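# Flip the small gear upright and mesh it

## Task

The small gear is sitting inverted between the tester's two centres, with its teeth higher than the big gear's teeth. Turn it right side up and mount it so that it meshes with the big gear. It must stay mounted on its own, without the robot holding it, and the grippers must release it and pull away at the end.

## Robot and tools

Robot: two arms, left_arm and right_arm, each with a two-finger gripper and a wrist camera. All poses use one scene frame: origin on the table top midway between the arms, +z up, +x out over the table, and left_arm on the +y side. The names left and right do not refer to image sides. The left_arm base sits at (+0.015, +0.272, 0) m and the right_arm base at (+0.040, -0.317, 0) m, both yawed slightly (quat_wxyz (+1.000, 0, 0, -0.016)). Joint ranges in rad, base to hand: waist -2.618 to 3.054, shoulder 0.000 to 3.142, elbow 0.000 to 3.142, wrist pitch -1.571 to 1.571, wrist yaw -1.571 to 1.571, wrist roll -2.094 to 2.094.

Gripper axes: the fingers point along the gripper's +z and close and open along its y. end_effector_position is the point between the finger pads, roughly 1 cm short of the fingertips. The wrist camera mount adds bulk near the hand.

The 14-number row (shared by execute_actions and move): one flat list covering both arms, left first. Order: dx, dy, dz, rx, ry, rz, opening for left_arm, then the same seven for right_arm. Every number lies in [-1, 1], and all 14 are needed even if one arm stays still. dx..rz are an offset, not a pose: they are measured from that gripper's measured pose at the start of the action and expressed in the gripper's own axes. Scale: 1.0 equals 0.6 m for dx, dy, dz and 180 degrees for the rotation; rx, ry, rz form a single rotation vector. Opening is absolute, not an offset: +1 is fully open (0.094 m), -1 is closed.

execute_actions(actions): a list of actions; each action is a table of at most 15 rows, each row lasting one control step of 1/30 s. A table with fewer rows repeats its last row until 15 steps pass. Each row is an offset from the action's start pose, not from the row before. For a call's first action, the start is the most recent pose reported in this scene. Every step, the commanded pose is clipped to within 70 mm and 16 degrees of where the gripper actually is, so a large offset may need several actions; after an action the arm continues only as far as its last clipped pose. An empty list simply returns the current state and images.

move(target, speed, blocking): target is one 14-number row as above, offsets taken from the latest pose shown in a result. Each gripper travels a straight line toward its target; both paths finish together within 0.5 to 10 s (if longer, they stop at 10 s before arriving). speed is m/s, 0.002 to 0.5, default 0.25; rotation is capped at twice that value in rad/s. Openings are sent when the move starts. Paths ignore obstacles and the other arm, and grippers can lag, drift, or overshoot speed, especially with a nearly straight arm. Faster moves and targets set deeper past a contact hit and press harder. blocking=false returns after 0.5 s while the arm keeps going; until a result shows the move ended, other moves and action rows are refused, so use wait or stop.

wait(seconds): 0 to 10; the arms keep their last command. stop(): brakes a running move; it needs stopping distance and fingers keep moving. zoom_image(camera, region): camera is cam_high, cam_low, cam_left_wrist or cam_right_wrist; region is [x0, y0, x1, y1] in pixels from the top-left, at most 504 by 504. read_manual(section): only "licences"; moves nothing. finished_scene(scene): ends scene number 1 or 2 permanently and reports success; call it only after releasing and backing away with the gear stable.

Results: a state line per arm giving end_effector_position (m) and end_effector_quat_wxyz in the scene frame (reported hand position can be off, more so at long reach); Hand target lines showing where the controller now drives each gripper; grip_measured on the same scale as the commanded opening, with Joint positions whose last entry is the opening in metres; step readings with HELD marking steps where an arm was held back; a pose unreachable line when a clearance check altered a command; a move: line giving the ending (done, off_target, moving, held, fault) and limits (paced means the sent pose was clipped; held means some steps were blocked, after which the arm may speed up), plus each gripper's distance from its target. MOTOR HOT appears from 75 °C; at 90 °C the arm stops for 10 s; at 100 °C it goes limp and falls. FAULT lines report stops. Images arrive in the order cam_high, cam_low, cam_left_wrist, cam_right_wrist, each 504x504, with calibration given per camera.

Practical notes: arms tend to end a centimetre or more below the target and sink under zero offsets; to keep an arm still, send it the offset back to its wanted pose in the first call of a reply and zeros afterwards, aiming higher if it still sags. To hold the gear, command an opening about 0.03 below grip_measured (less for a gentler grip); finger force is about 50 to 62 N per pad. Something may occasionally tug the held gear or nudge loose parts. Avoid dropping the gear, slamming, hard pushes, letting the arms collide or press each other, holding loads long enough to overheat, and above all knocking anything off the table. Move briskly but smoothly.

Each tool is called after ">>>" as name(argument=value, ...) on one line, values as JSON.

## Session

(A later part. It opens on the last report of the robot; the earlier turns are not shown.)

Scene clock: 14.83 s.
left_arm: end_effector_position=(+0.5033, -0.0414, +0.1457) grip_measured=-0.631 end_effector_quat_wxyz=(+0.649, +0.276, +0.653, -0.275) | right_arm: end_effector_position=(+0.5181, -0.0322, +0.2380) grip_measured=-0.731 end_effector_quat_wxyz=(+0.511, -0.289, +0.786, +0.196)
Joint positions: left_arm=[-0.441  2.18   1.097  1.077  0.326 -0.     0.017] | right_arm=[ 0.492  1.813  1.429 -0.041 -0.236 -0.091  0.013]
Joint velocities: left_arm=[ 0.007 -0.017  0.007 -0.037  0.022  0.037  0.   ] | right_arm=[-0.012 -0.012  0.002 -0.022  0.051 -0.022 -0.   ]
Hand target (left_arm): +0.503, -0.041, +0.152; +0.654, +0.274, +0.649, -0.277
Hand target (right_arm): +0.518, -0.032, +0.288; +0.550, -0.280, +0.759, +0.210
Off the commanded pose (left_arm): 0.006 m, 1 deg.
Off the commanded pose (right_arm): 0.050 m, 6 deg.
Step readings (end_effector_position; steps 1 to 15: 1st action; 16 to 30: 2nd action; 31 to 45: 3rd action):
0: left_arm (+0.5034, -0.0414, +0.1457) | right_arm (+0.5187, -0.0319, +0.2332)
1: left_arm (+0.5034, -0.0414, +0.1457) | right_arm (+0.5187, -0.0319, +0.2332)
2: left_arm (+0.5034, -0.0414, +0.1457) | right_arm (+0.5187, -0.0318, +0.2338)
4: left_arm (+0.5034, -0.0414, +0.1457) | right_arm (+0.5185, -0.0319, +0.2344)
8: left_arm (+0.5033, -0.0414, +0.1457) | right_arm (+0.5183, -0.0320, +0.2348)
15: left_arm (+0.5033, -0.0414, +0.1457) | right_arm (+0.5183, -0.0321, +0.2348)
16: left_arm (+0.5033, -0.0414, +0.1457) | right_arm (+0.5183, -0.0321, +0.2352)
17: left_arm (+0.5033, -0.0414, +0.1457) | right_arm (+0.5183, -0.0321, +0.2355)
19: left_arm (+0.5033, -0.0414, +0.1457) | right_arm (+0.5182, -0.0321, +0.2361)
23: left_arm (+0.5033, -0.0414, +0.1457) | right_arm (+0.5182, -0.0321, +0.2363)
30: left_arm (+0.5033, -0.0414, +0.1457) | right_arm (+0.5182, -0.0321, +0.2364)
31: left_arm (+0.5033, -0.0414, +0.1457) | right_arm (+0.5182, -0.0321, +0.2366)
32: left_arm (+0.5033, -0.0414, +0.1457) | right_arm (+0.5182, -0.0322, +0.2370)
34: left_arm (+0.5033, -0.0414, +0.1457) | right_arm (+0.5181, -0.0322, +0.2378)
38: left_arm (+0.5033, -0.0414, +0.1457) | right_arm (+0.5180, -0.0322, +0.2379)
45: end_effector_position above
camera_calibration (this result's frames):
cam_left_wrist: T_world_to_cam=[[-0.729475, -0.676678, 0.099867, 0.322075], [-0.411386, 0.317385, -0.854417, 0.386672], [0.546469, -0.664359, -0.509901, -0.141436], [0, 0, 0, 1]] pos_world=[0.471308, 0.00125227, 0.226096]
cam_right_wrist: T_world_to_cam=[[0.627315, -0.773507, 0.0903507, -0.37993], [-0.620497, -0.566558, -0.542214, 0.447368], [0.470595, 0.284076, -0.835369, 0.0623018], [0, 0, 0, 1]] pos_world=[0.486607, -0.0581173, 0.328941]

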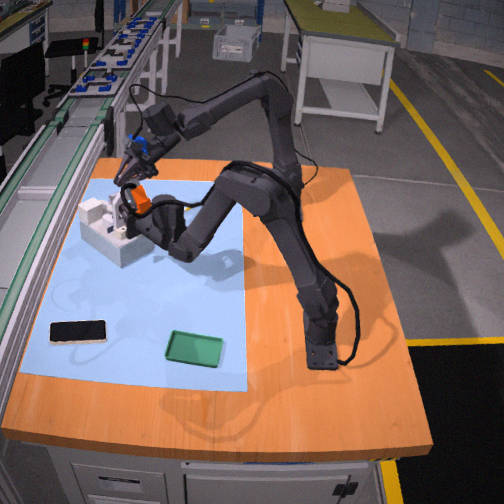

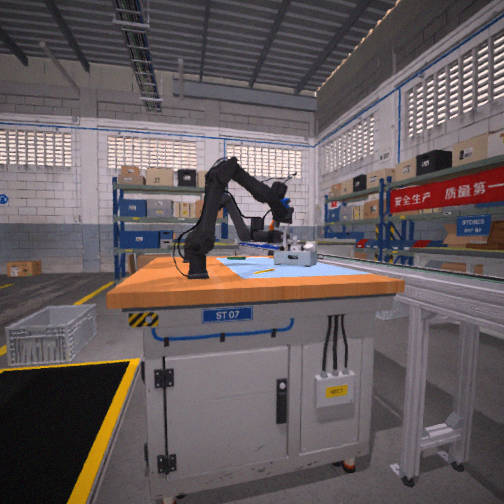

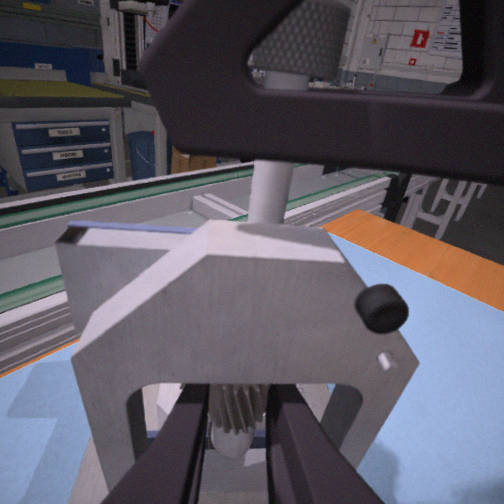

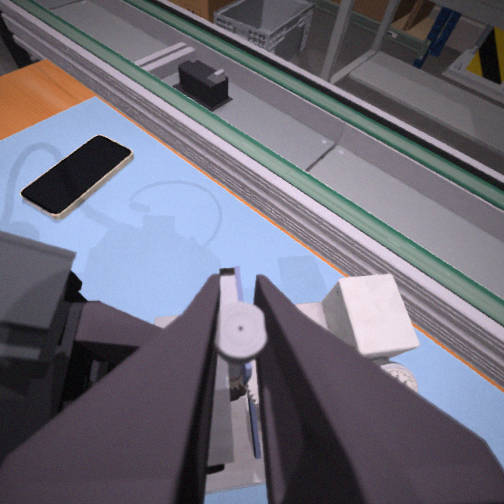

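>>> execute_actions(actions=[[[-0.01,0,0,0,-0.004,0,-0.675, -0.086,0,-0.036,0,-0.035,0,-0.78]],[[-0.026,0,0,0,-0.012,0,-0.675, -0.084,0,-0.036,0,-0.035,0,-0.78]]])

Scene clock: 15.90 s.
left_arm: end_effector_position=(+0.5033, -0.0414, +0.1459) grip_measured=-0.631 end_effector_quat_wxyz=(+0.648, +0.273, +0.654, -0.278) | right_arm: end_effector_position=(+0.5180, -0.0322, +0.2386) grip_measured=-0.731 end_effector_quat_wxyz=(+0.510, -0.289, +0.786, +0.196)
Joint positions: left_arm=[-0.441  2.18   1.097  1.078  0.326 -0.009  0.017] | right_arm=[ 0.492  1.813  1.433 -0.047 -0.236 -0.091  0.013]
Joint velocities: left_arm=[-0.007  0.002 -0.007 -0.037  0.022  0.022 -0.   ] | right_arm=[ 0.007  0.007 -0.002  0.007  0.037 -0.066  0.   ]
Hand target (left_arm): +0.503, -0.041, +0.161; +0.661, +0.270, +0.641, -0.281
Hand target (right_arm): +0.517, -0.033, +0.293; +0.552, -0.278, +0.757, +0.212
Off the commanded pose (left_arm): 0.015 m, 2 deg.
Off the commanded pose (right_arm): 0.055 m, 6 deg.
Step readings (end_effector_position; steps 1 to 15: 1st action; 16 to 30: 2nd action):
0: left_arm (+0.5033, -0.0414, +0.1457) | right_arm (+0.5181, -0.0322, +0.2380)
1: left_arm (+0.5033, -0.0414, +0.1457) | right_arm (+0.5181, -0.0322, +0.2382)
2: left_arm (+0.5033, -0.0414, +0.1457) | right_arm (+0.5180, -0.0322, +0.2382)
4: left_arm (+0.5033, -0.0414, +0.1457) | right_arm (+0.5181, -0.0322, +0.2386)
8: left_arm (+0.5033, -0.0414, +0.1457) | right_arm (+0.5181, -0.0322, +0.2387)
15: left_arm (+0.5033, -0.0414, +0.1457) | right_arm (+0.5180, -0.0322, +0.2386)
16: left_arm (+0.5033, -0.0414, +0.1458) | right_arm (+0.5180, -0.0322, +0.2386)
17: left_arm (+0.5033, -0.0414, +0.1459) | right_arm (+0.5180, -0.0322, +0.2386)
19: left_arm (+0.5033, -0.0414, +0.1459) | right_arm (+0.5180, -0.0322, +0.2386)
23: left_arm (+0.5033, -0.0414, +0.1459) | right_arm (+0.5180, -0.0322, +0.2386)
30: end_effector_position above
camera_calibration (this result's frames):
cam_left_wrist: T_world_to_cam=[[-0.728862, -0.676036, 0.108332, 0.32054], [-0.416199, 0.311852, -0.854124, 0.388979], [0.543635, -0.667626, -0.508662, -0.140234], [0, 0, 0, 1]] pos_world=[0.471758, 0.00176925, 0.22618]
cam_right_wrist: T_world_to_cam=[[0.62737, -0.773551, 0.0895869, -0.379825], [-0.621634, -0.566779, -0.540678, 0.447888], [0.469018, 0.283515, -0.836445, 0.0639027], [0, 0, 0, 1]] pos_world=[0.486742, -0.0580781, 0.329642]

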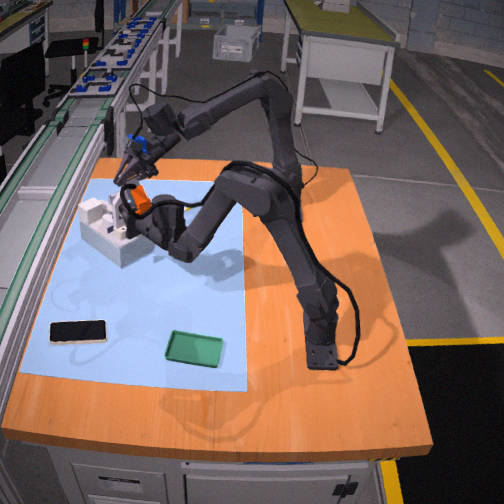

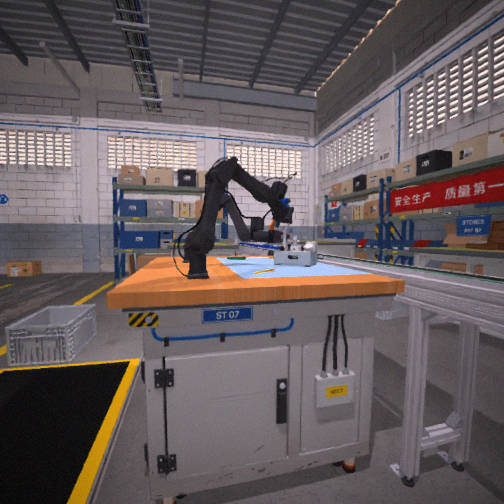

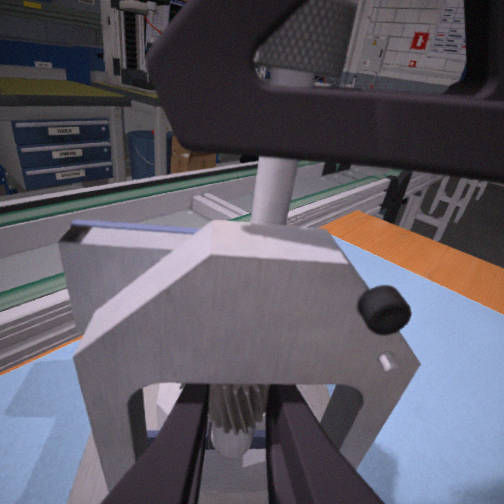

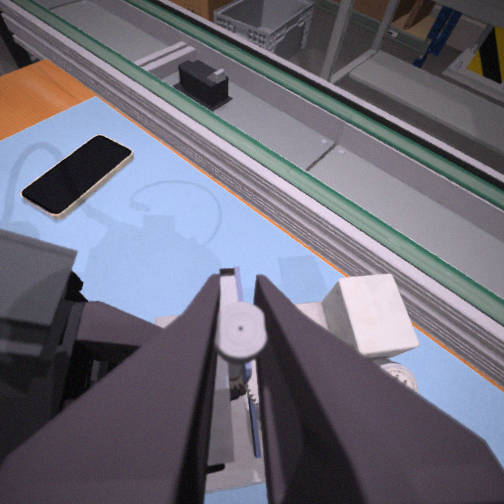

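>>> execute_actions(actions=[[[-0.033,0,0,0,-0.014,0.004,-0.675, -0.078,0,-0.033,0,-0.03,0,-0.78]]])

Scene clock: 16.53 s.
left_arm: end_effector_position=(+0.5033, -0.0414, +0.1459) grip_measured=-0.631 end_effector_quat_wxyz=(+0.648, +0.273, +0.654, -0.278) | right_arm: end_effector_position=(+0.5180, -0.0323, +0.2385) grip_measured=-0.731 end_effector_quat_wxyz=(+0.510, -0.289, +0.786, +0.196)
Joint positions: left_arm=[-0.441  2.18   1.097  1.078  0.326 -0.009  0.017] | right_arm=[ 0.492  1.813  1.433 -0.048 -0.236 -0.091  0.013]
Joint velocities: left_arm=[ 0.017  0.012 -0.012 -0.007  0.022  0.022  0.   ] | right_arm=[-0.022  0.002 -0.007 -0.037 -0.066  0.007 -0.   ]
Hand target (left_arm): +0.504, -0.041, +0.166; +0.664, +0.270, +0.638, -0.280
Hand target (right_arm): +0.517, -0.033, +0.289; +0.547, -0.280, +0.761, +0.210
Off the commanded pose (left_arm): 0.020 m, 3 deg.
Off the commanded pose (right_arm): 0.051 m, 5 deg.
Step readings (end_effector_position):
0: left_arm (+0.5033, -0.0414, +0.1459) | right_arm (+0.5180, -0.0322, +0.2386)
1: left_arm (+0.5033, -0.0414, +0.1459) | right_arm (+0.5179, -0.0323, +0.2385)
2: left_arm (+0.5033, -0.0414, +0.1459) | right_arm (+0.5180, -0.0323, +0.2385)
4: left_arm (+0.5033, -0.0414, +0.1459) | right_arm (+0.5180, -0.0323, +0.2385)
8: left_arm (+0.5033, -0.0414, +0.1459) | right_arm (+0.5180, -0.0323, +0.2385)
15: end_effector_position above
camera_calibration (this result's frames):
cam_left_wrist: T_world_to_cam=[[-0.728862, -0.676036, 0.108332, 0.32054], [-0.416199, 0.311852, -0.854124, 0.388979], [0.543635, -0.667626, -0.508662, -0.140234], [0, 0, 0, 1]] pos_world=[0.471758, 0.00176925, 0.22618]
cam_right_wrist: T_world_to_cam=[[0.627157, -0.773725, 0.0895742, -0.379752], [-0.622162, -0.566823, -0.540025, 0.447843], [0.468603, 0.28295, -0.836869, 0.0640906], [0, 0, 0, 1]] pos_world=[0.486762, -0.0581106, 0.329498]

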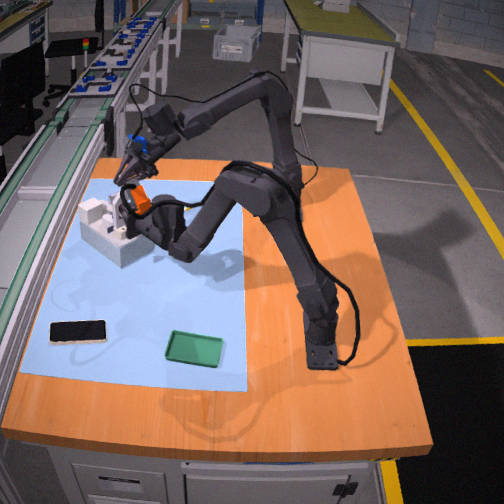

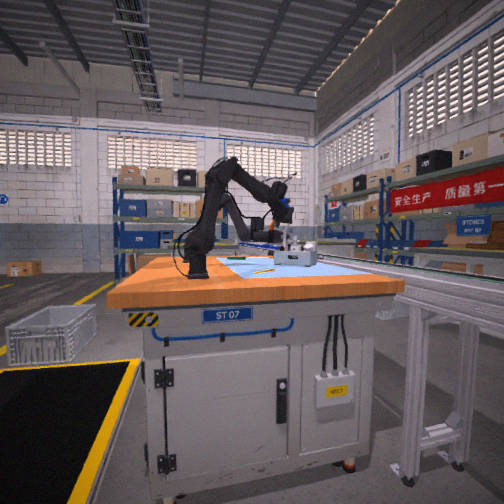

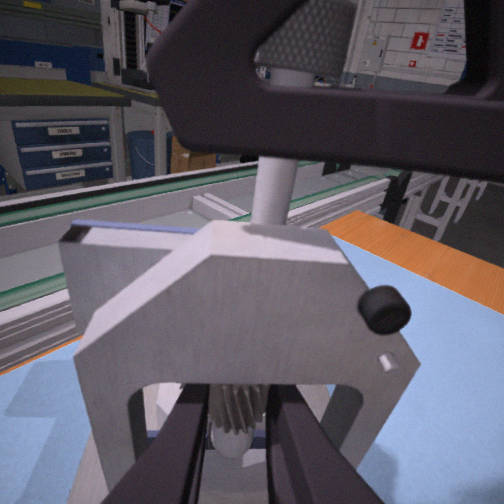

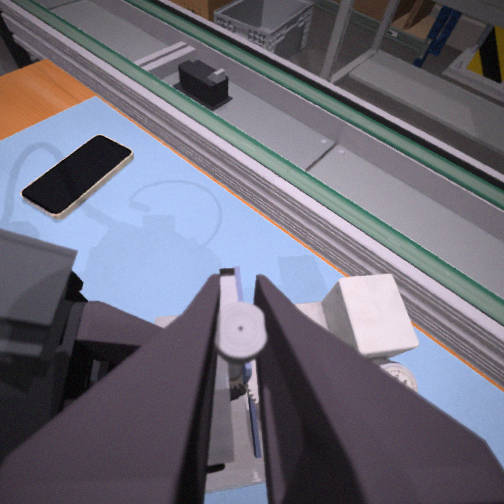

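>>> execute_actions(actions=[[[-0.034,0,-0.004,0,-0.019,0.004,-0.675, -0.08,0,-0.034,0,-0.03,0,-0.78]]])

Scene clock: 17.17 s.
left_arm: end_effector_position=(+0.5033, -0.0414, +0.1473) grip_measured=-0.631 end_effector_quat_wxyz=(+0.650, +0.271, +0.653, -0.280) | right_arm: end_effector_position=(+0.5179, -0.0324, +0.2401) grip_measured=-0.731 end_effector_quat_wxyz=(+0.508, -0.289, +0.788, +0.196)
Joint positions: left_arm=[-0.441  2.18   1.097  1.083  0.326 -0.013  0.017] | right_arm=[ 0.492  1.813  1.444 -0.064 -0.236 -0.091  0.013]
Joint velocities: left_arm=[-0.007 -0.007 -0.002 -0.066 -0.007  0.051 -0.001] | right_arm=[-0.007 -0.002 -0.027 -0.022  0.037 -0.022  0.001]
Hand target (left_arm): +0.502, -0.039, +0.166; +0.669, +0.268, +0.633, -0.282
Hand target (right_arm): +0.517, -0.033, +0.290; +0.546, -0.280, +0.761, +0.210
Off the commanded pose (left_arm): 0.019 m, 3 deg.
Off the commanded pose (right_arm): 0.050 m, 6 deg.
Step readings (end_effector_position):
0: left_arm (+0.5033, -0.0414, +0.1459) | right_arm (+0.5180, -0.0323, +0.2385)
1: left_arm (+0.5033, -0.0414, +0.1465) | right_arm (+0.5180, -0.0323, +0.2388)
2: left_arm (+0.5033, -0.0414, +0.1470) | right_arm (+0.5180, -0.0323, +0.2393)
4: left_arm (+0.5033, -0.0414, +0.1473) | right_arm (+0.5180, -0.0323, +0.2400)
8: left_arm (+0.5033, -0.0414, +0.1473) | right_arm (+0.5179, -0.0323, +0.2402)
15: end_effector_position above
camera_calibration (this result's frames):
cam_left_wrist: T_world_to_cam=[[-0.729115, -0.675464, 0.110177, 0.320272], [-0.414188, 0.307342, -0.856732, 0.389335], [0.54483, -0.67029, -0.503857, -0.14096], [0, 0, 0, 1]] pos_world=[0.471572, 0.00218969, 0.227245]
cam_right_wrist: T_world_to_cam=[[0.627552, -0.773529, 0.0884921, -0.379812], [-0.624552, -0.568009, -0.536005, 0.448872], [0.46488, 0.281103, -0.839564, 0.068073], [0, 0, 0, 1]] pos_world=[0.48705, -0.0579676, 0.33136]

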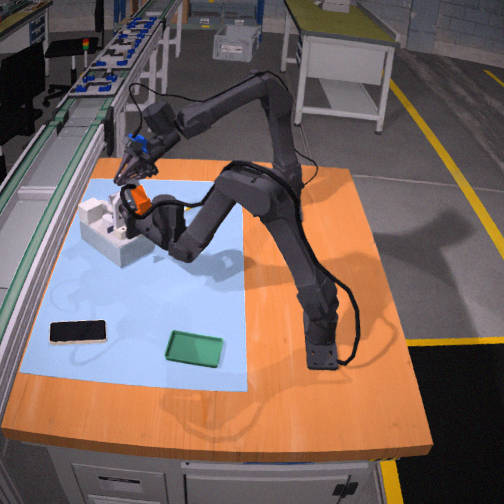

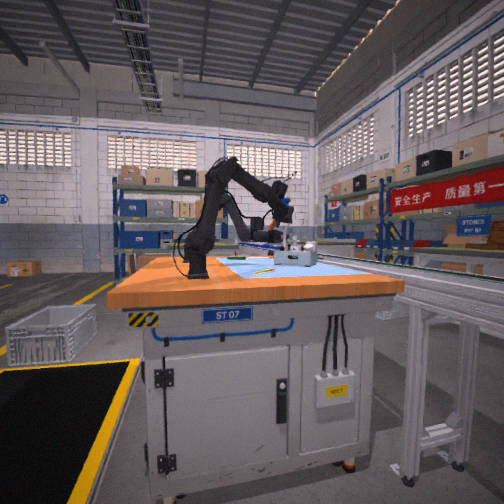

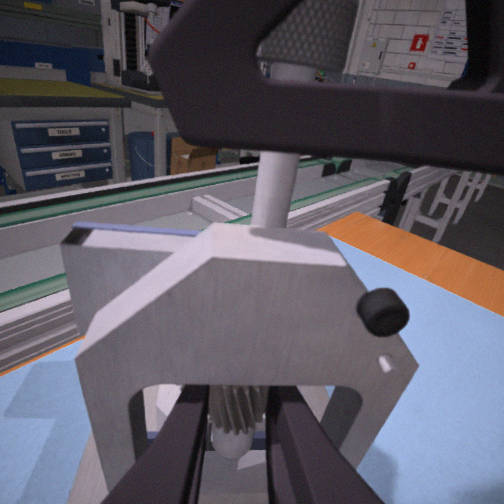

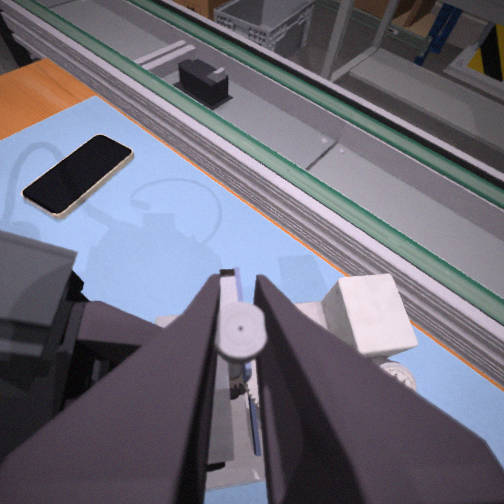

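Plunger still rising; repeat.

>>> execute_actions(actions=[[[-0.034,0,-0.004,0,-0.019,0.004,-0.675, -0.081,0,-0.034,0,-0.03,0,-0.78]],[[-0.034,0,-0.004,0,-0.019,0.004,-0.675, -0.081,0,-0.034,0,-0.03,0,-0.78]]])

Scene clock: 18.30 s.
left_arm: end_effector_position=(+0.5033, -0.0414, +0.1476) grip_measured=-0.631 end_effector_quat_wxyz=(+0.649, +0.269, +0.653, -0.282) | right_arm: end_effector_position=(+0.5177, -0.0325, +0.2432) grip_measured=-0.731 end_effector_quat_wxyz=(+0.501, -0.289, +0.792, +0.195)
Joint positions: left_arm=[-0.441  2.18   1.097  1.085  0.326 -0.021  0.017] | right_arm=[ 0.492  1.816  1.473 -0.106 -0.236 -0.091  0.013]
Joint velocities: left_arm=[ 0.017 -0.007 -0.012  0.081 -0.037  0.037 -0.001] | right_arm=[ 0.002 -0.002 -0.002  0.022  0.022  0.007  0.001]
Hand target (left_arm): +0.502, -0.039, +0.168; +0.670, +0.265, +0.632, -0.285
Hand target (right_arm): +0.517, -0.033, +0.295; +0.542, -0.280, +0.764, +0.209
Off the commanded pose (left_arm): 0.020 m, 4 deg.
Off the commanded pose (right_arm): 0.052 m, 6 deg.
Step readings (end_effector_position; steps 1 to 15: 1st action; 16 to 30: 2nd action):
0: left_arm (+0.5033, -0.0414, +0.1473) | right_arm (+0.5179, -0.0324, +0.2401)
1: left_arm (+0.5033, -0.0414, +0.1474) | right_arm (+0.5179, -0.0323, +0.2406)
2: left_arm (+0.5033, -0.0414, +0.1475) | right_arm (+0.5179, -0.0324, +0.2410)
4: left_arm (+0.5033, -0.0414, +0.1475) | right_arm (+0.5179, -0.0324, +0.2421)
8: left_arm (+0.5033, -0.0414, +0.1475) | right_arm (+0.5178, -0.0325, +0.2425)
15: left_arm (+0.5033, -0.0414, +0.1475) | right_arm (+0.5178, -0.0325, +0.2424)
16: left_arm (+0.5033, -0.0414, +0.1476) | right_arm (+0.5178, -0.0325, +0.2429)
17: left_arm (+0.5033, -0.0414, +0.1476) | right_arm (+0.5178, -0.0325, +0.2427)
19: left_arm (+0.5033, -0.0414, +0.1476) | right_arm (+0.5177, -0.0325, +0.2432)
23: left_arm (+0.5033, -0.0414, +0.1476) | right_arm (+0.5177, -0.0325, +0.2435)
30: end_effector_position above
camera_calibration (this result's frames):
cam_left_wrist: T_world_to_cam=[[-0.728657, -0.674771, 0.117236, 0.318988], [-0.417711, 0.302199, -0.856851, 0.391225], [0.542749, -0.673321, -0.502059, -0.140119], [0, 0, 0, 1]] pos_world=[0.471902, 0.00267053, 0.227477]
cam_right_wrist: T_world_to_cam=[[0.628496, -0.773129, 0.0852259, -0.379776], [-0.632131, -0.57155, -0.523203, 0.451006], [0.453214, 0.274957, -0.847936, 0.0786821], [0, 0, 0, 1]] pos_world=[0.488123, -0.0574777, 0.335052]

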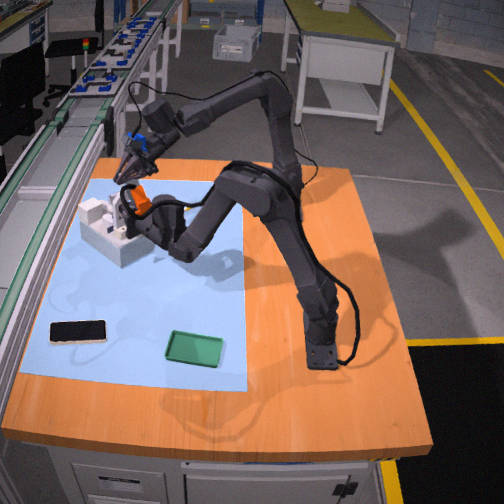

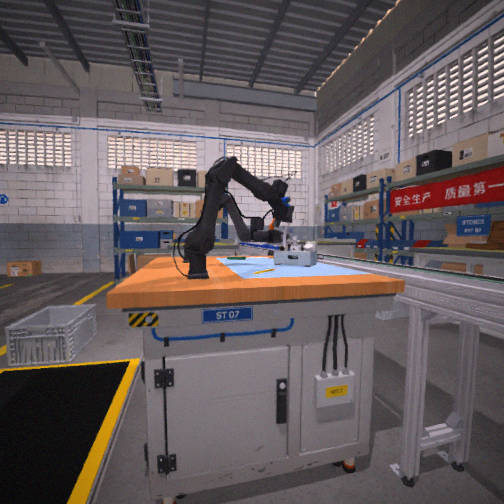

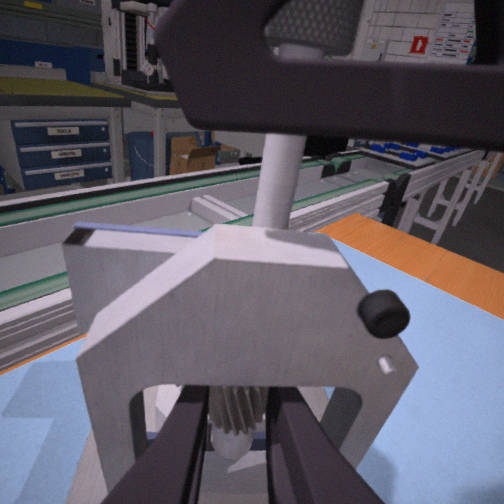

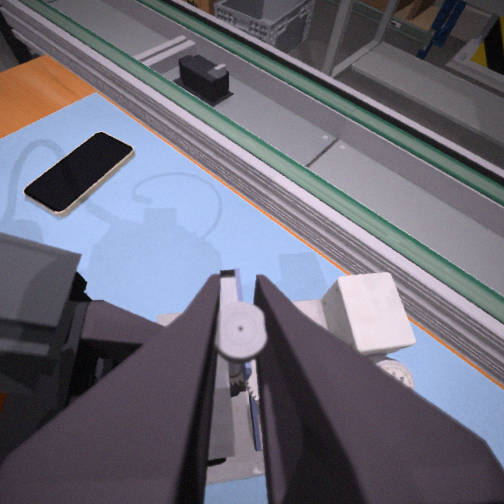

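>>> execute_actions(actions=[[[-0.034,0,-0.008,0,-0.019,0.008,-0.675, -0.078,0,-0.034,0,-0.03,0,-0.78],[-0.034,0,-0.012,0,-0.019,0.008,-0.675, -0.078,0,-0.034,0,-0.03,0,-0.78],[-0.032,0,-0.016,0,-0.016,0.008,-0.675, -0.078,0,-0.034,0,-0.03,0,-0.78],[-0.03,0,-0.02,0,-0.014,0.008,-0.675, -0.078,0,-0.034,0,-0.03,0,-0.78]]])

Scene clock: 19.03 s.
left_arm: end_effector_position=(+0.4960, -0.0377, +0.1477) grip_measured=-0.631 end_effector_quat_wxyz=(+0.650, +0.270, +0.652, -0.282) | right_arm: end_effector_position=(+0.5176, -0.0326, +0.2433) grip_measured=-0.731 end_effector_quat_wxyz=(+0.498, -0.289, +0.794, +0.195)
Joint positions: left_arm=[-0.441  2.159  1.057  1.105  0.328 -0.017  0.017] | right_arm=[ 0.492  1.818  1.482 -0.12  -0.236 -0.091  0.013]
Joint velocities: left_arm=[-0.007  0.012  0.002 -0.022  0.051 -0.066  0.001] | right_arm=[-0.022  0.002  0.007 -0.022 -0.007 -0.022 -0.001]
Hand target (left_arm): +0.496, -0.032, +0.165; +0.667, +0.270, +0.635, -0.280
Hand target (right_arm): +0.517, -0.033, +0.294; +0.538, -0.280, +0.767, +0.209
Off the commanded pose (left_arm): 0.019 m, 3 deg.
Off the commanded pose (right_arm): 0.051 m, 6 deg.
Step readings (end_effector_position):
0: left_arm (+0.5033, -0.0414, +0.1476) | right_arm (+0.5177, -0.0325, +0.2432)
1: left_arm (+0.5030, -0.0413, +0.1472) | right_arm (+0.5177, -0.0325, +0.2433)
2: left_arm (+0.5025, -0.0408, +0.1471) | right_arm (+0.5176, -0.0326, +0.2434)
4: left_arm (+0.5010, -0.0398, +0.1483) | right_arm (+0.5176, -0.0326, +0.2435)
8: left_arm (+0.4971, -0.0379, +0.1496) | right_arm (+0.5176, -0.0326, +0.2432)
15: end_effector_position above
camera_calibration (this result's frames):
cam_left_wrist: T_world_to_cam=[[-0.729785, -0.674179, 0.113562, 0.317266], [-0.41467, 0.304424, -0.85754, 0.385713], [0.543565, -0.67291, -0.501726, -0.134043], [0, 0, 0, 1]] pos_world=[0.46434, 0.00627495, 0.227482]
cam_right_wrist: T_world_to_cam=[[0.629016, -0.772872, 0.0837171, -0.379662], [-0.635332, -0.573138, -0.517558, 0.451229], [0.447987, 0.272364, -0.851543, 0.0823007], [0, 0, 0, 1]] pos_world=[0.488624, -0.0572293, 0.335404]

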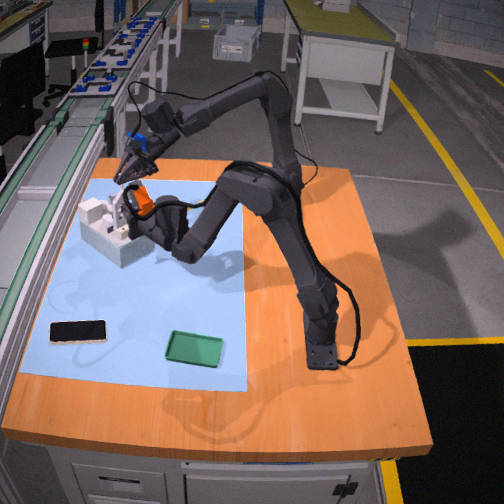

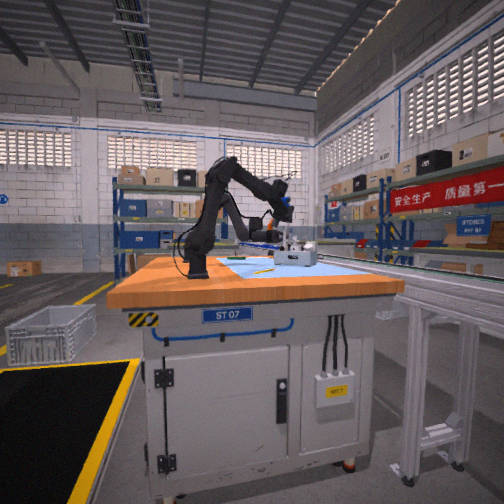

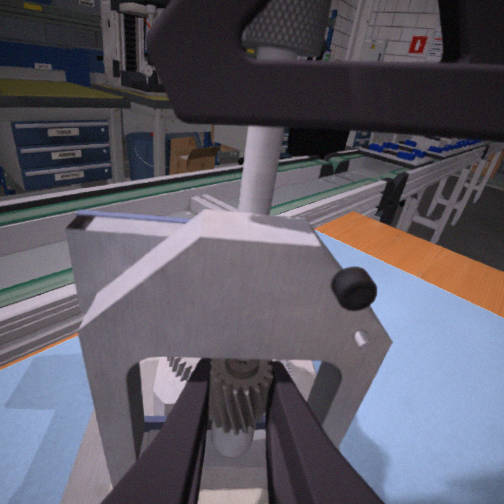

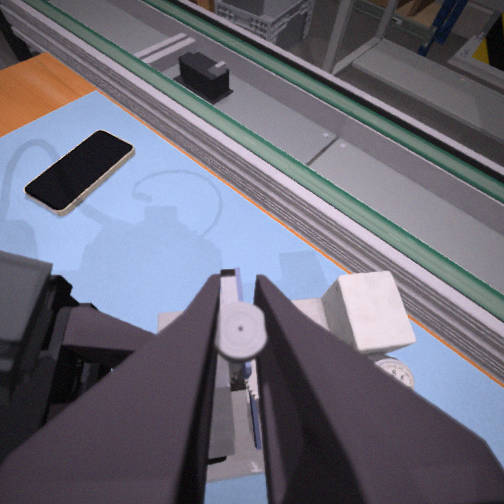

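>>> execute_actions(actions=[[[-0.034,0.004,-0.02,0,-0.014,0.006,-0.675, -0.07,0,-0.03,0,-0.03,0,-0.78],[-0.034,0.008,-0.03,0,-0.014,0.006,-0.675, -0.07,0,-0.03,0,-0.03,0,-0.78],[-0.034,0.008,-0.045,0,-0.014,0.006,-0.675, -0.07,0,-0.03,0,-0.03,0,-0.78]],[[-0.03,0.004,-0.03,0,-0.01,0.004,-0.675, -0.05,0,-0.02,0,-0.02,0,-0.78],[-0.03,0.004,-0.06,0,-0.01,0.004,-0.675, -0.045,0,-0.02,0,-0.02,0,-0.78]],[[-0.03,0.0,-0.04,0,-0.01,0.0,-0.675, -0.035,0,-0.015,0,-0.015,0,-0.78],[-0.03,0.0,-0.08,0,-0.01,0.0,-0.675, -0.03,0,-0.012,0,-0.015,0,-0.78]]])

Scene clock: 20.80 s.
left_arm: end_effector_position=(+0.4332, +0.0397, +0.1468) grip_measured=-0.631 end_effector_quat_wxyz=(+0.632, +0.262, +0.674, -0.280) | right_arm: end_effector_position=(+0.5180, -0.0324, +0.2336) grip_measured=-0.731 end_effector_quat_wxyz=(+0.488, -0.291, +0.800, +0.193)
Joint positions: left_arm=[-0.319  1.89   0.661  1.179  0.434 -0.025  0.017] | right_arm=[ 0.492  1.831  1.482 -0.131 -0.235 -0.093  0.013]
Joint velocities: left_arm=[-0.007 -0.017 -0.012 -0.037 -0.051 -0.022 -0.   ] | right_arm=[-0.012 -0.007 -0.002  0.022  0.051 -0.066 -0.   ]
Hand target (left_arm): +0.431, +0.042, +0.164; +0.650, +0.263, +0.655, -0.282
Hand target (right_arm): +0.519, -0.032, +0.258; +0.512, -0.285, +0.785, +0.201
Off the commanded pose (left_arm): 0.018 m, 3 deg.
Off the commanded pose (right_arm): 0.024 m, 3 deg.
Step readings (end_effector_position; steps 1 to 15: 1st action; 16 to 30: 2nd action; 31 to 45: 3rd action):
0: left_arm (+0.4960, -0.0377, +0.1477) | right_arm (+0.5176, -0.0326, +0.2433)
1: left_arm (+0.4953, -0.0374, +0.1475) | right_arm (+0.5176, -0.0326, +0.2433)
2: left_arm (+0.4933, -0.0358, +0.1468) | right_arm (+0.5176, -0.0326, +0.2433)
4: left_arm (+0.4867, -0.0294, +0.1450) | right_arm (+0.5176, -0.0326, +0.2433)
8: left_arm (+0.4835, -0.0186, +0.1440) | right_arm (+0.5176, -0.0326, +0.2433)
15: left_arm (+0.4834, -0.0178, +0.1466) | right_arm (+0.5176, -0.0326, +0.2433)
16: left_arm (+0.4824, -0.0171, +0.1466) | right_arm (+0.5178, -0.0326, +0.2424)
17: left_arm (+0.4783, -0.0140, +0.1457) | right_arm (+0.5178, -0.0325, +0.2419)
19: left_arm (+0.4678, -0.0038, +0.1434) | right_arm (+0.5179, -0.0325, +0.2396)
23: left_arm (+0.4636, +0.0074, +0.1430) | right_arm (+0.5178, -0.0325, +0.2387)
30: left_arm (+0.4630, +0.0071, +0.1451) | right_arm (+0.5178, -0.0325, +0.2387)
31: left_arm (+0.4616, +0.0084, +0.1451) | right_arm (+0.5179, -0.0325, +0.2379)
32: left_arm (+0.4560, +0.0126, +0.1442) | right_arm (+0.5180, -0.0324, +0.2373)
34: left_arm (+0.4417, +0.0259, +0.1428) | right_arm (+0.5180, -0.0324, +0.2350)
38: left_arm (+0.4344, +0.0406, +0.1439) | right_arm (+0.5180, -0.0324, +0.2336)
45: end_effector_position above
camera_calibration (this result's frames):
cam_left_wrist: T_world_to_cam=[[-0.712022, -0.687035, 0.14494, 0.311958], [-0.466777, 0.308934, -0.828661, 0.353518], [0.524542, -0.65768, -0.54066, -0.0348698], [0, 0, 0, 1]] pos_world=[0.405426, 0.0821792, 0.228879]
cam_right_wrist: T_world_to_cam=[[0.631348, -0.771281, 0.0807836, -0.379478], [-0.645276, -0.580251, -0.496918, 0.446628], [0.430138, 0.2616, -0.864029, 0.0855824], [0, 0, 0, 1]] pos_world=[0.490968, -0.0559162, 0.326539]

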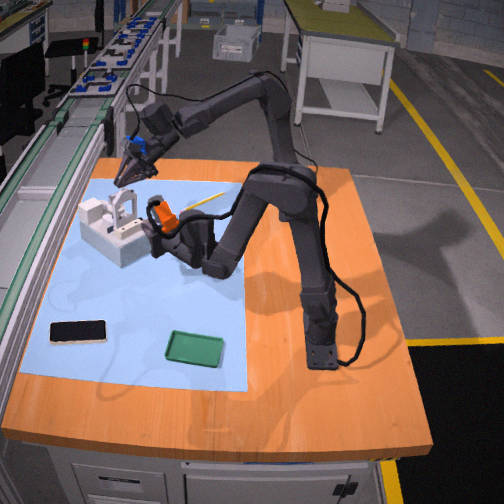

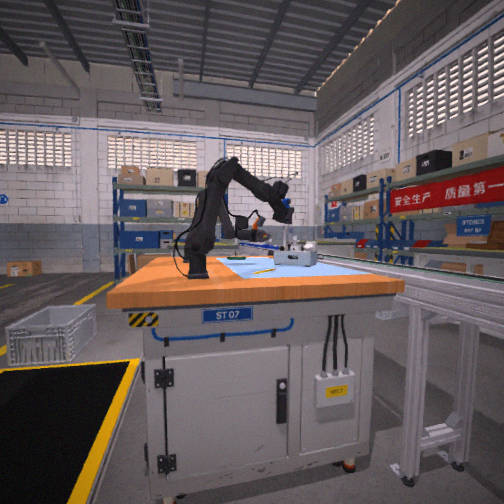

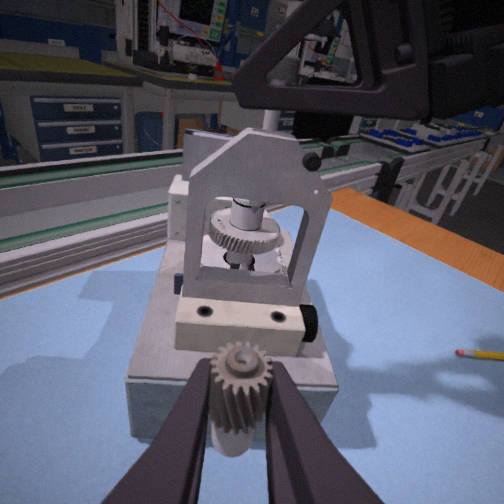

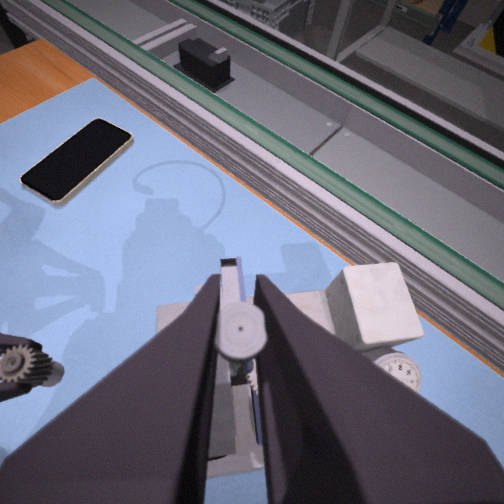

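>>> move(target=[0.144,-0.0445,-0.186,-0.4426,0.317,-0.4473,-0.675, -0.015,0,-0.006,0,-0.008,0,-0.78], speed=0.3)

Scene clock: 25.47 s.
left_arm: end_effector_position=(+0.3236, +0.1001, +0.0630) grip_measured=-0.630 end_effector_quat_wxyz=(+0.000, -0.489, +0.872, +0.003) | right_arm: end_effector_position=(+0.5180, -0.0322, +0.2272) grip_measured=-0.731 end_effector_quat_wxyz=(+0.482, -0.294, +0.803, +0.191)
Joint positions: left_arm=[-0.48   1.915  1.452 -1.112 -0.004 -1.535  0.017] | right_arm=[ 0.492  1.84   1.481 -0.138 -0.236 -0.1    0.013]
Joint velocities: left_arm=[ 0.007  0.007  0.007  0.051  0.037  0.037 -0.001] | right_arm=[-0.002  0.002  0.007  0.051 -0.022  0.022  0.   ]
Hand target (left_arm): +0.327, +0.102, +0.069; -0.000, -0.495, +0.869, +0.002
Hand target (right_arm): +0.519, -0.032, +0.243; +0.498, -0.289, +0.794, +0.196
Off the commanded pose (left_arm): 0.007 m, 3 deg.
Off the commanded pose (right_arm): 0.016 m, 2 deg.
move: off_target (left_arm, right_arm)
camera_calibration (this result's frames):
cam_left_wrist: T_world_to_cam=[[0.899514, -0.436486, 0.0188181, -0.251038], [-0.384937, -0.771437, 0.506664, 0.211831], [-0.206635, -0.462996, -0.861938, 0.254385], [0, 0, 0, 1]] pos_world=[0.359918, 0.171619, 0.116661]
cam_right_wrist: T_world_to_cam=[[0.63528, -0.767873, 0.0823995, -0.38109], [-0.648232, -0.588188, -0.483559, 0.441851], [0.419779, 0.253782, -0.871425, 0.0868561], [0, 0, 0, 1]] pos_world=[0.492061, -0.0547795, 0.320752]

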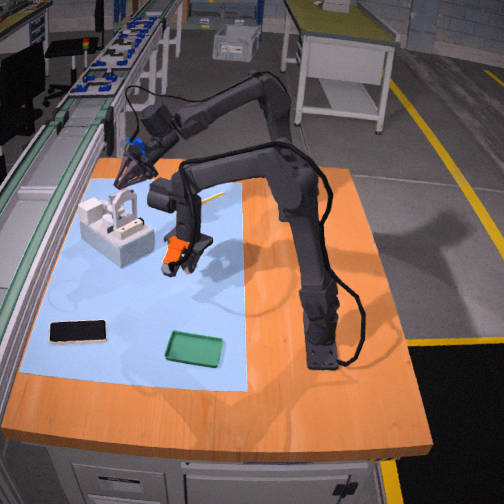

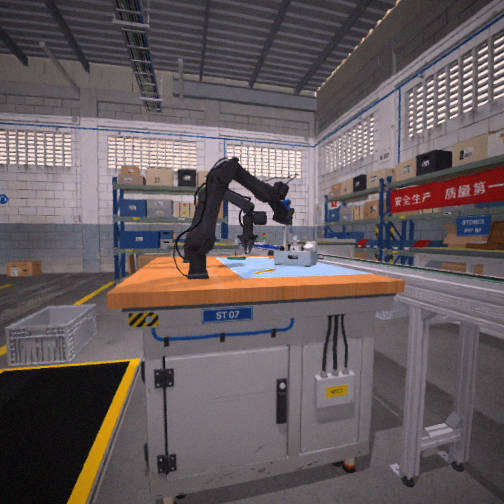

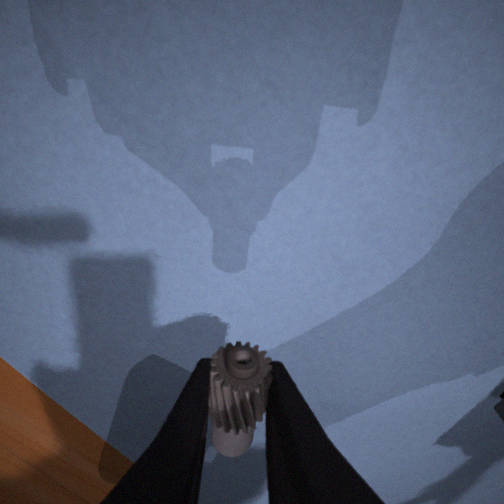

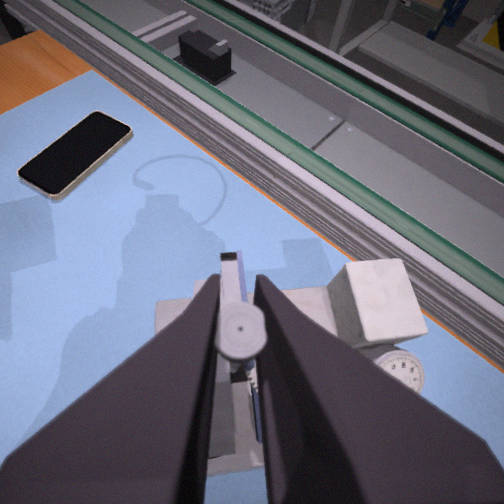

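>>> move(target=[0,0,0.07,0,0,0,-0.675, -0.015,0,-0.006,0,-0.008,0,-0.78], speed=0.04)

Scene clock: 27.07 s.
left_arm: end_effector_position=(+0.3238, +0.0999, +0.0241) grip_measured=-0.630 end_effector_quat_wxyz=(-0.000, -0.489, +0.872, +0.003) | right_arm: end_effector_position=(+0.5180, -0.0322, +0.2272) grip_measured=-0.731 end_effector_quat_wxyz=(+0.482, -0.295, +0.803, +0.190)
Joint positions: left_arm=[-0.48   1.96   1.354 -0.97  -0.003 -1.535  0.017] | right_arm=[ 0.492  1.84   1.481 -0.138 -0.236 -0.102  0.013]
Joint velocities: left_arm=[ 0.012  0.002 -0.002  0.022 -0.037  0.007  0.   ] | right_arm=[0.037 0.002 0.002 0.037 0.022 0.081 0.   ]
Hand target (left_arm): +0.324, +0.100, +0.021; +0.000, -0.489, +0.872, +0.003
Hand target (right_arm): +0.519, -0.032, +0.237; +0.492, -0.292, +0.797, +0.195
Off the commanded pose (left_arm): 0.003 m, 0 deg.
Off the commanded pose (right_arm): 0.010 m, 1 deg.
move: done
camera_calibration (this result's frames):
cam_left_wrist: T_world_to_cam=[[0.899879, -0.435798, 0.0172508, -0.250767], [-0.383483, -0.771776, 0.50725, 0.230953], [-0.207745, -0.463079, -0.861626, 0.22114], [0, 0, 0, 1]] pos_world=[0.360167, 0.171366, 0.077715]
cam_right_wrist: T_world_to_cam=[[0.635981, -0.767073, 0.0844199, -0.381886], [-0.646956, -0.589607, -0.483541, 0.44114], [0.420686, 0.252907, -0.871241, 0.0863162], [0, 0, 0, 1]] pos_world=[0.491959, -0.0546655, 0.32075]

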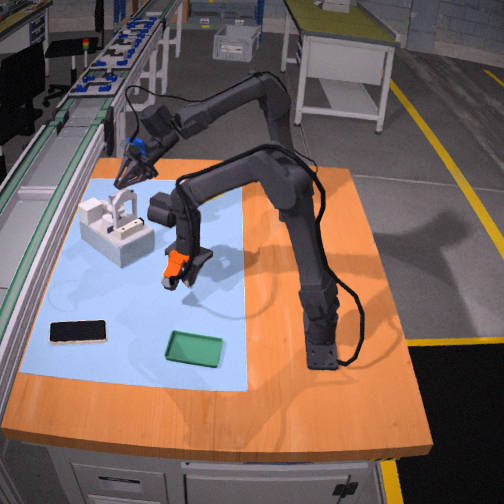

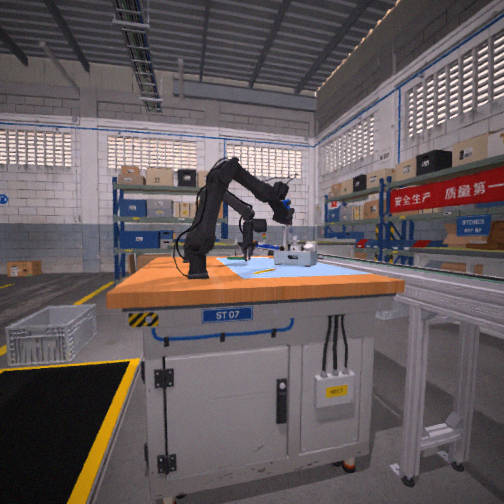

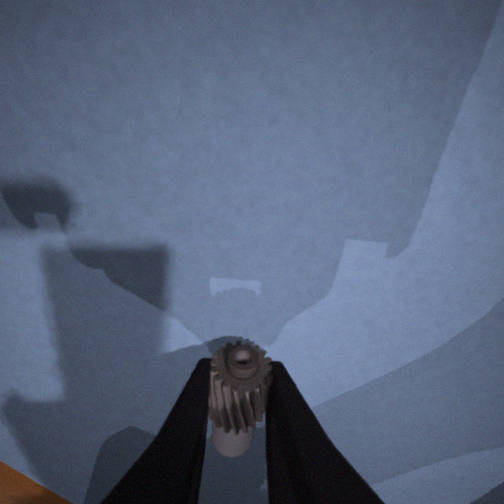

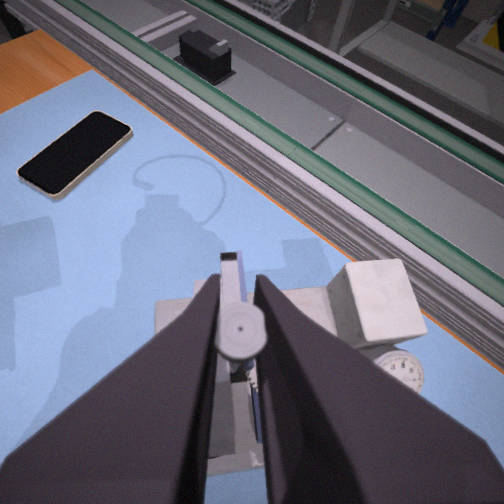

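>>> execute_actions(actions=[])

Scene clock: 27.67 s.
left_arm: end_effector_position=(+0.3241, +0.0997, +0.0241) grip_measured=-0.630 end_effector_quat_wxyz=(+0.000, -0.489, +0.872, +0.003) | right_arm: end_effector_position=(+0.5180, -0.0322, +0.2272) grip_measured=-0.731 end_effector_quat_wxyz=(+0.482, -0.295, +0.803, +0.190)
Joint positions: left_arm=[-0.48   1.96   1.354 -0.969 -0.003 -1.535  0.017] | right_arm=[ 0.492  1.84   1.481 -0.138 -0.236 -0.102  0.013]
Joint velocities: left_arm=[-0.002  0.002  0.007  0.022  0.007 -0.051 -0.   ] | right_arm=[-0.017  0.007 -0.012 -0.022 -0.022  0.007  0.   ]
Hand target (left_arm): +0.324, +0.099, +0.021; +0.000, -0.489, +0.872, +0.003
Hand target (right_arm): +0.519, -0.032, +0.237; +0.492, -0.292, +0.797, +0.195
Off the commanded pose (left_arm): 0.003 m, 0 deg.
Off the commanded pose (right_arm): 0.010 m, 1 deg.
camera_calibration (this result's frames):
cam_left_wrist: T_world_to_cam=[[0.899855, -0.435784, 0.0187734, -0.251176], [-0.384158, -0.771395, 0.507319, 0.231116], [-0.2066, -0.463725, -0.861554, 0.220812], [0, 0, 0, 1]] pos_world=[0.360427, 0.17122, 0.0777075]
cam_right_wrist: T_world_to_cam=[[0.635981, -0.767073, 0.0844199, -0.381886], [-0.646956, -0.589607, -0.483541, 0.44114], [0.420686, 0.252907, -0.871241, 0.0863162], [0, 0, 0, 1]] pos_world=[0.491959, -0.0546655, 0.32075]

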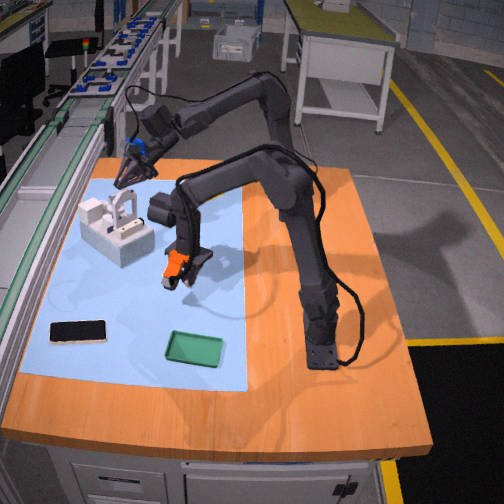

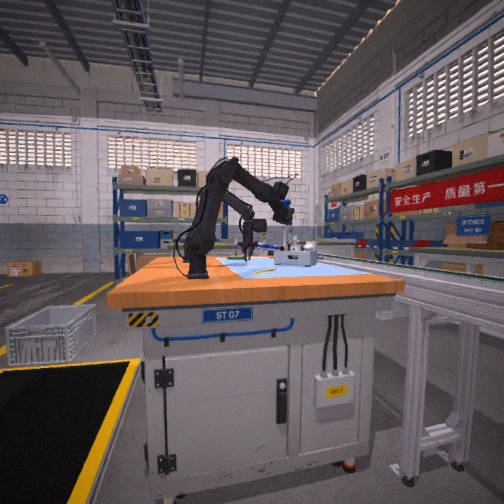

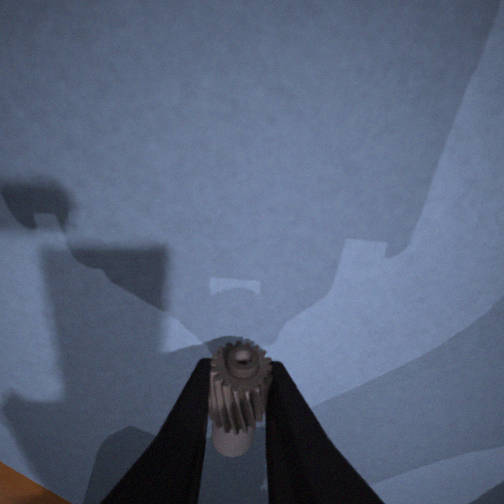

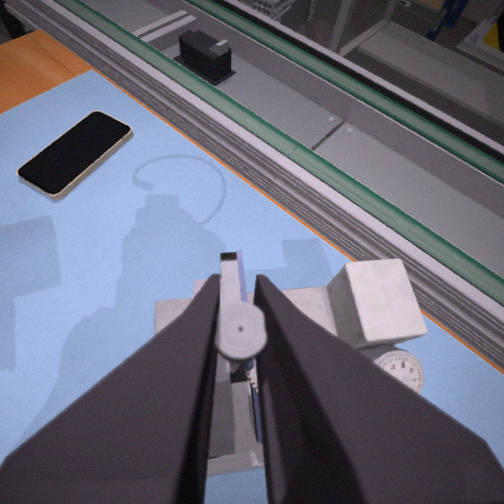

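>>> move(target=[0,0,0.012,0,0,0,-0.675,-0.015,0,-0.006,0,-0.008,0,-0.78], speed=0.02)

Scene clock: 28.67 s.
left_arm: end_effector_position=(+0.3267, +0.0982, +0.0241) grip_measured=-0.630 end_effector_quat_wxyz=(+0.003, -0.489, +0.872, -0.002) | right_arm: end_effector_position=(+0.5180, -0.0322, +0.2272) grip_measured=-0.731 end_effector_quat_wxyz=(+0.482, -0.295, +0.803, +0.190)
Joint positions: left_arm=[-0.48   1.96   1.354 -0.957 -0.003 -1.535  0.017] | right_arm=[ 0.492  1.84   1.481 -0.138 -0.236 -0.103  0.013]
Joint velocities: left_arm=[ 0.007 -0.007 -0.007 -0.022  0.022  0.022 -0.001] | right_arm=[-0.007 -0.007 -0.002 -0.007 -0.022 -0.022 -0.   ]
Hand target (left_arm): +0.324, +0.100, +0.017; -0.000, -0.489, +0.872, +0.003
Hand target (right_arm): +0.519, -0.032, +0.237; +0.492, -0.293, +0.797, +0.194
Off the commanded pose (left_arm): 0.008 m, 1 deg.
Off the commanded pose (right_arm): 0.010 m, 1 deg.
move: done
camera_calibration (this result's frames):
cam_left_wrist: T_world_to_cam=[[0.899601, -0.435641, 0.0305725, -0.254325], [-0.389386, -0.768447, 0.507807, 0.232392], [-0.197728, -0.468728, -0.860928, 0.218252], [0, 0, 0, 1]] pos_world=[0.362436, 0.170087, 0.0776647]
cam_right_wrist: T_world_to_cam=[[0.63633, -0.766672, 0.0854299, -0.382284], [-0.646317, -0.590316, -0.483531, 0.440784], [0.42114, 0.25247, -0.871149, 0.0860459], [0, 0, 0, 1]] pos_world=[0.491907, -0.0546085, 0.32075]

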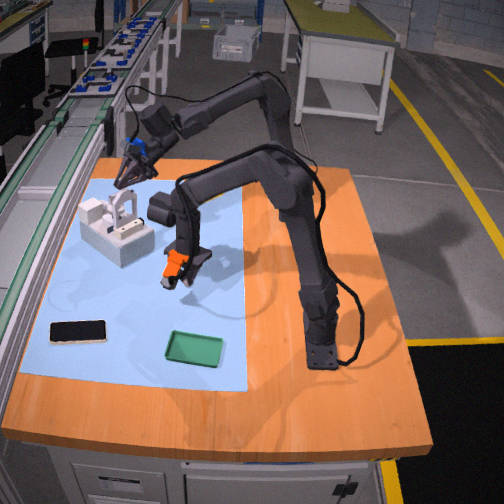

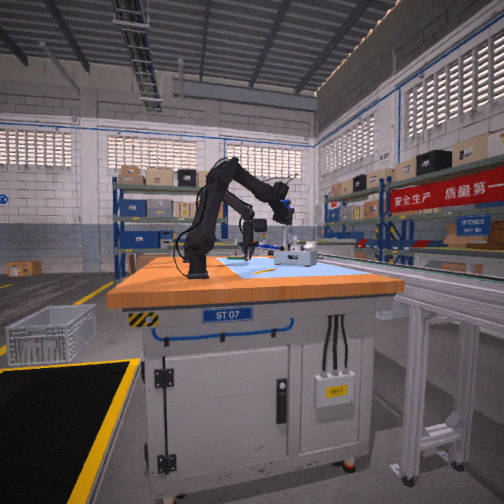

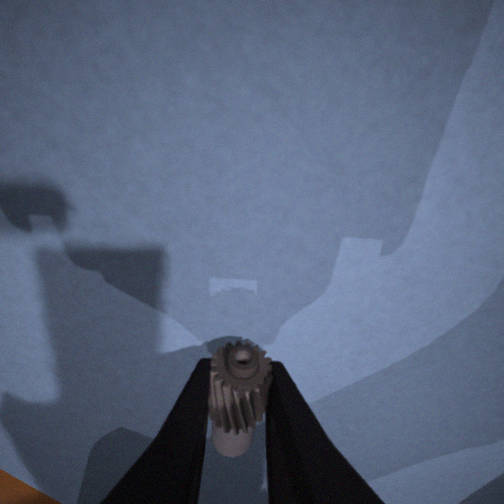

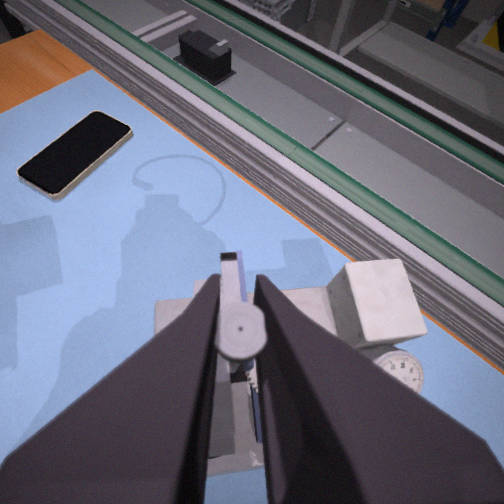

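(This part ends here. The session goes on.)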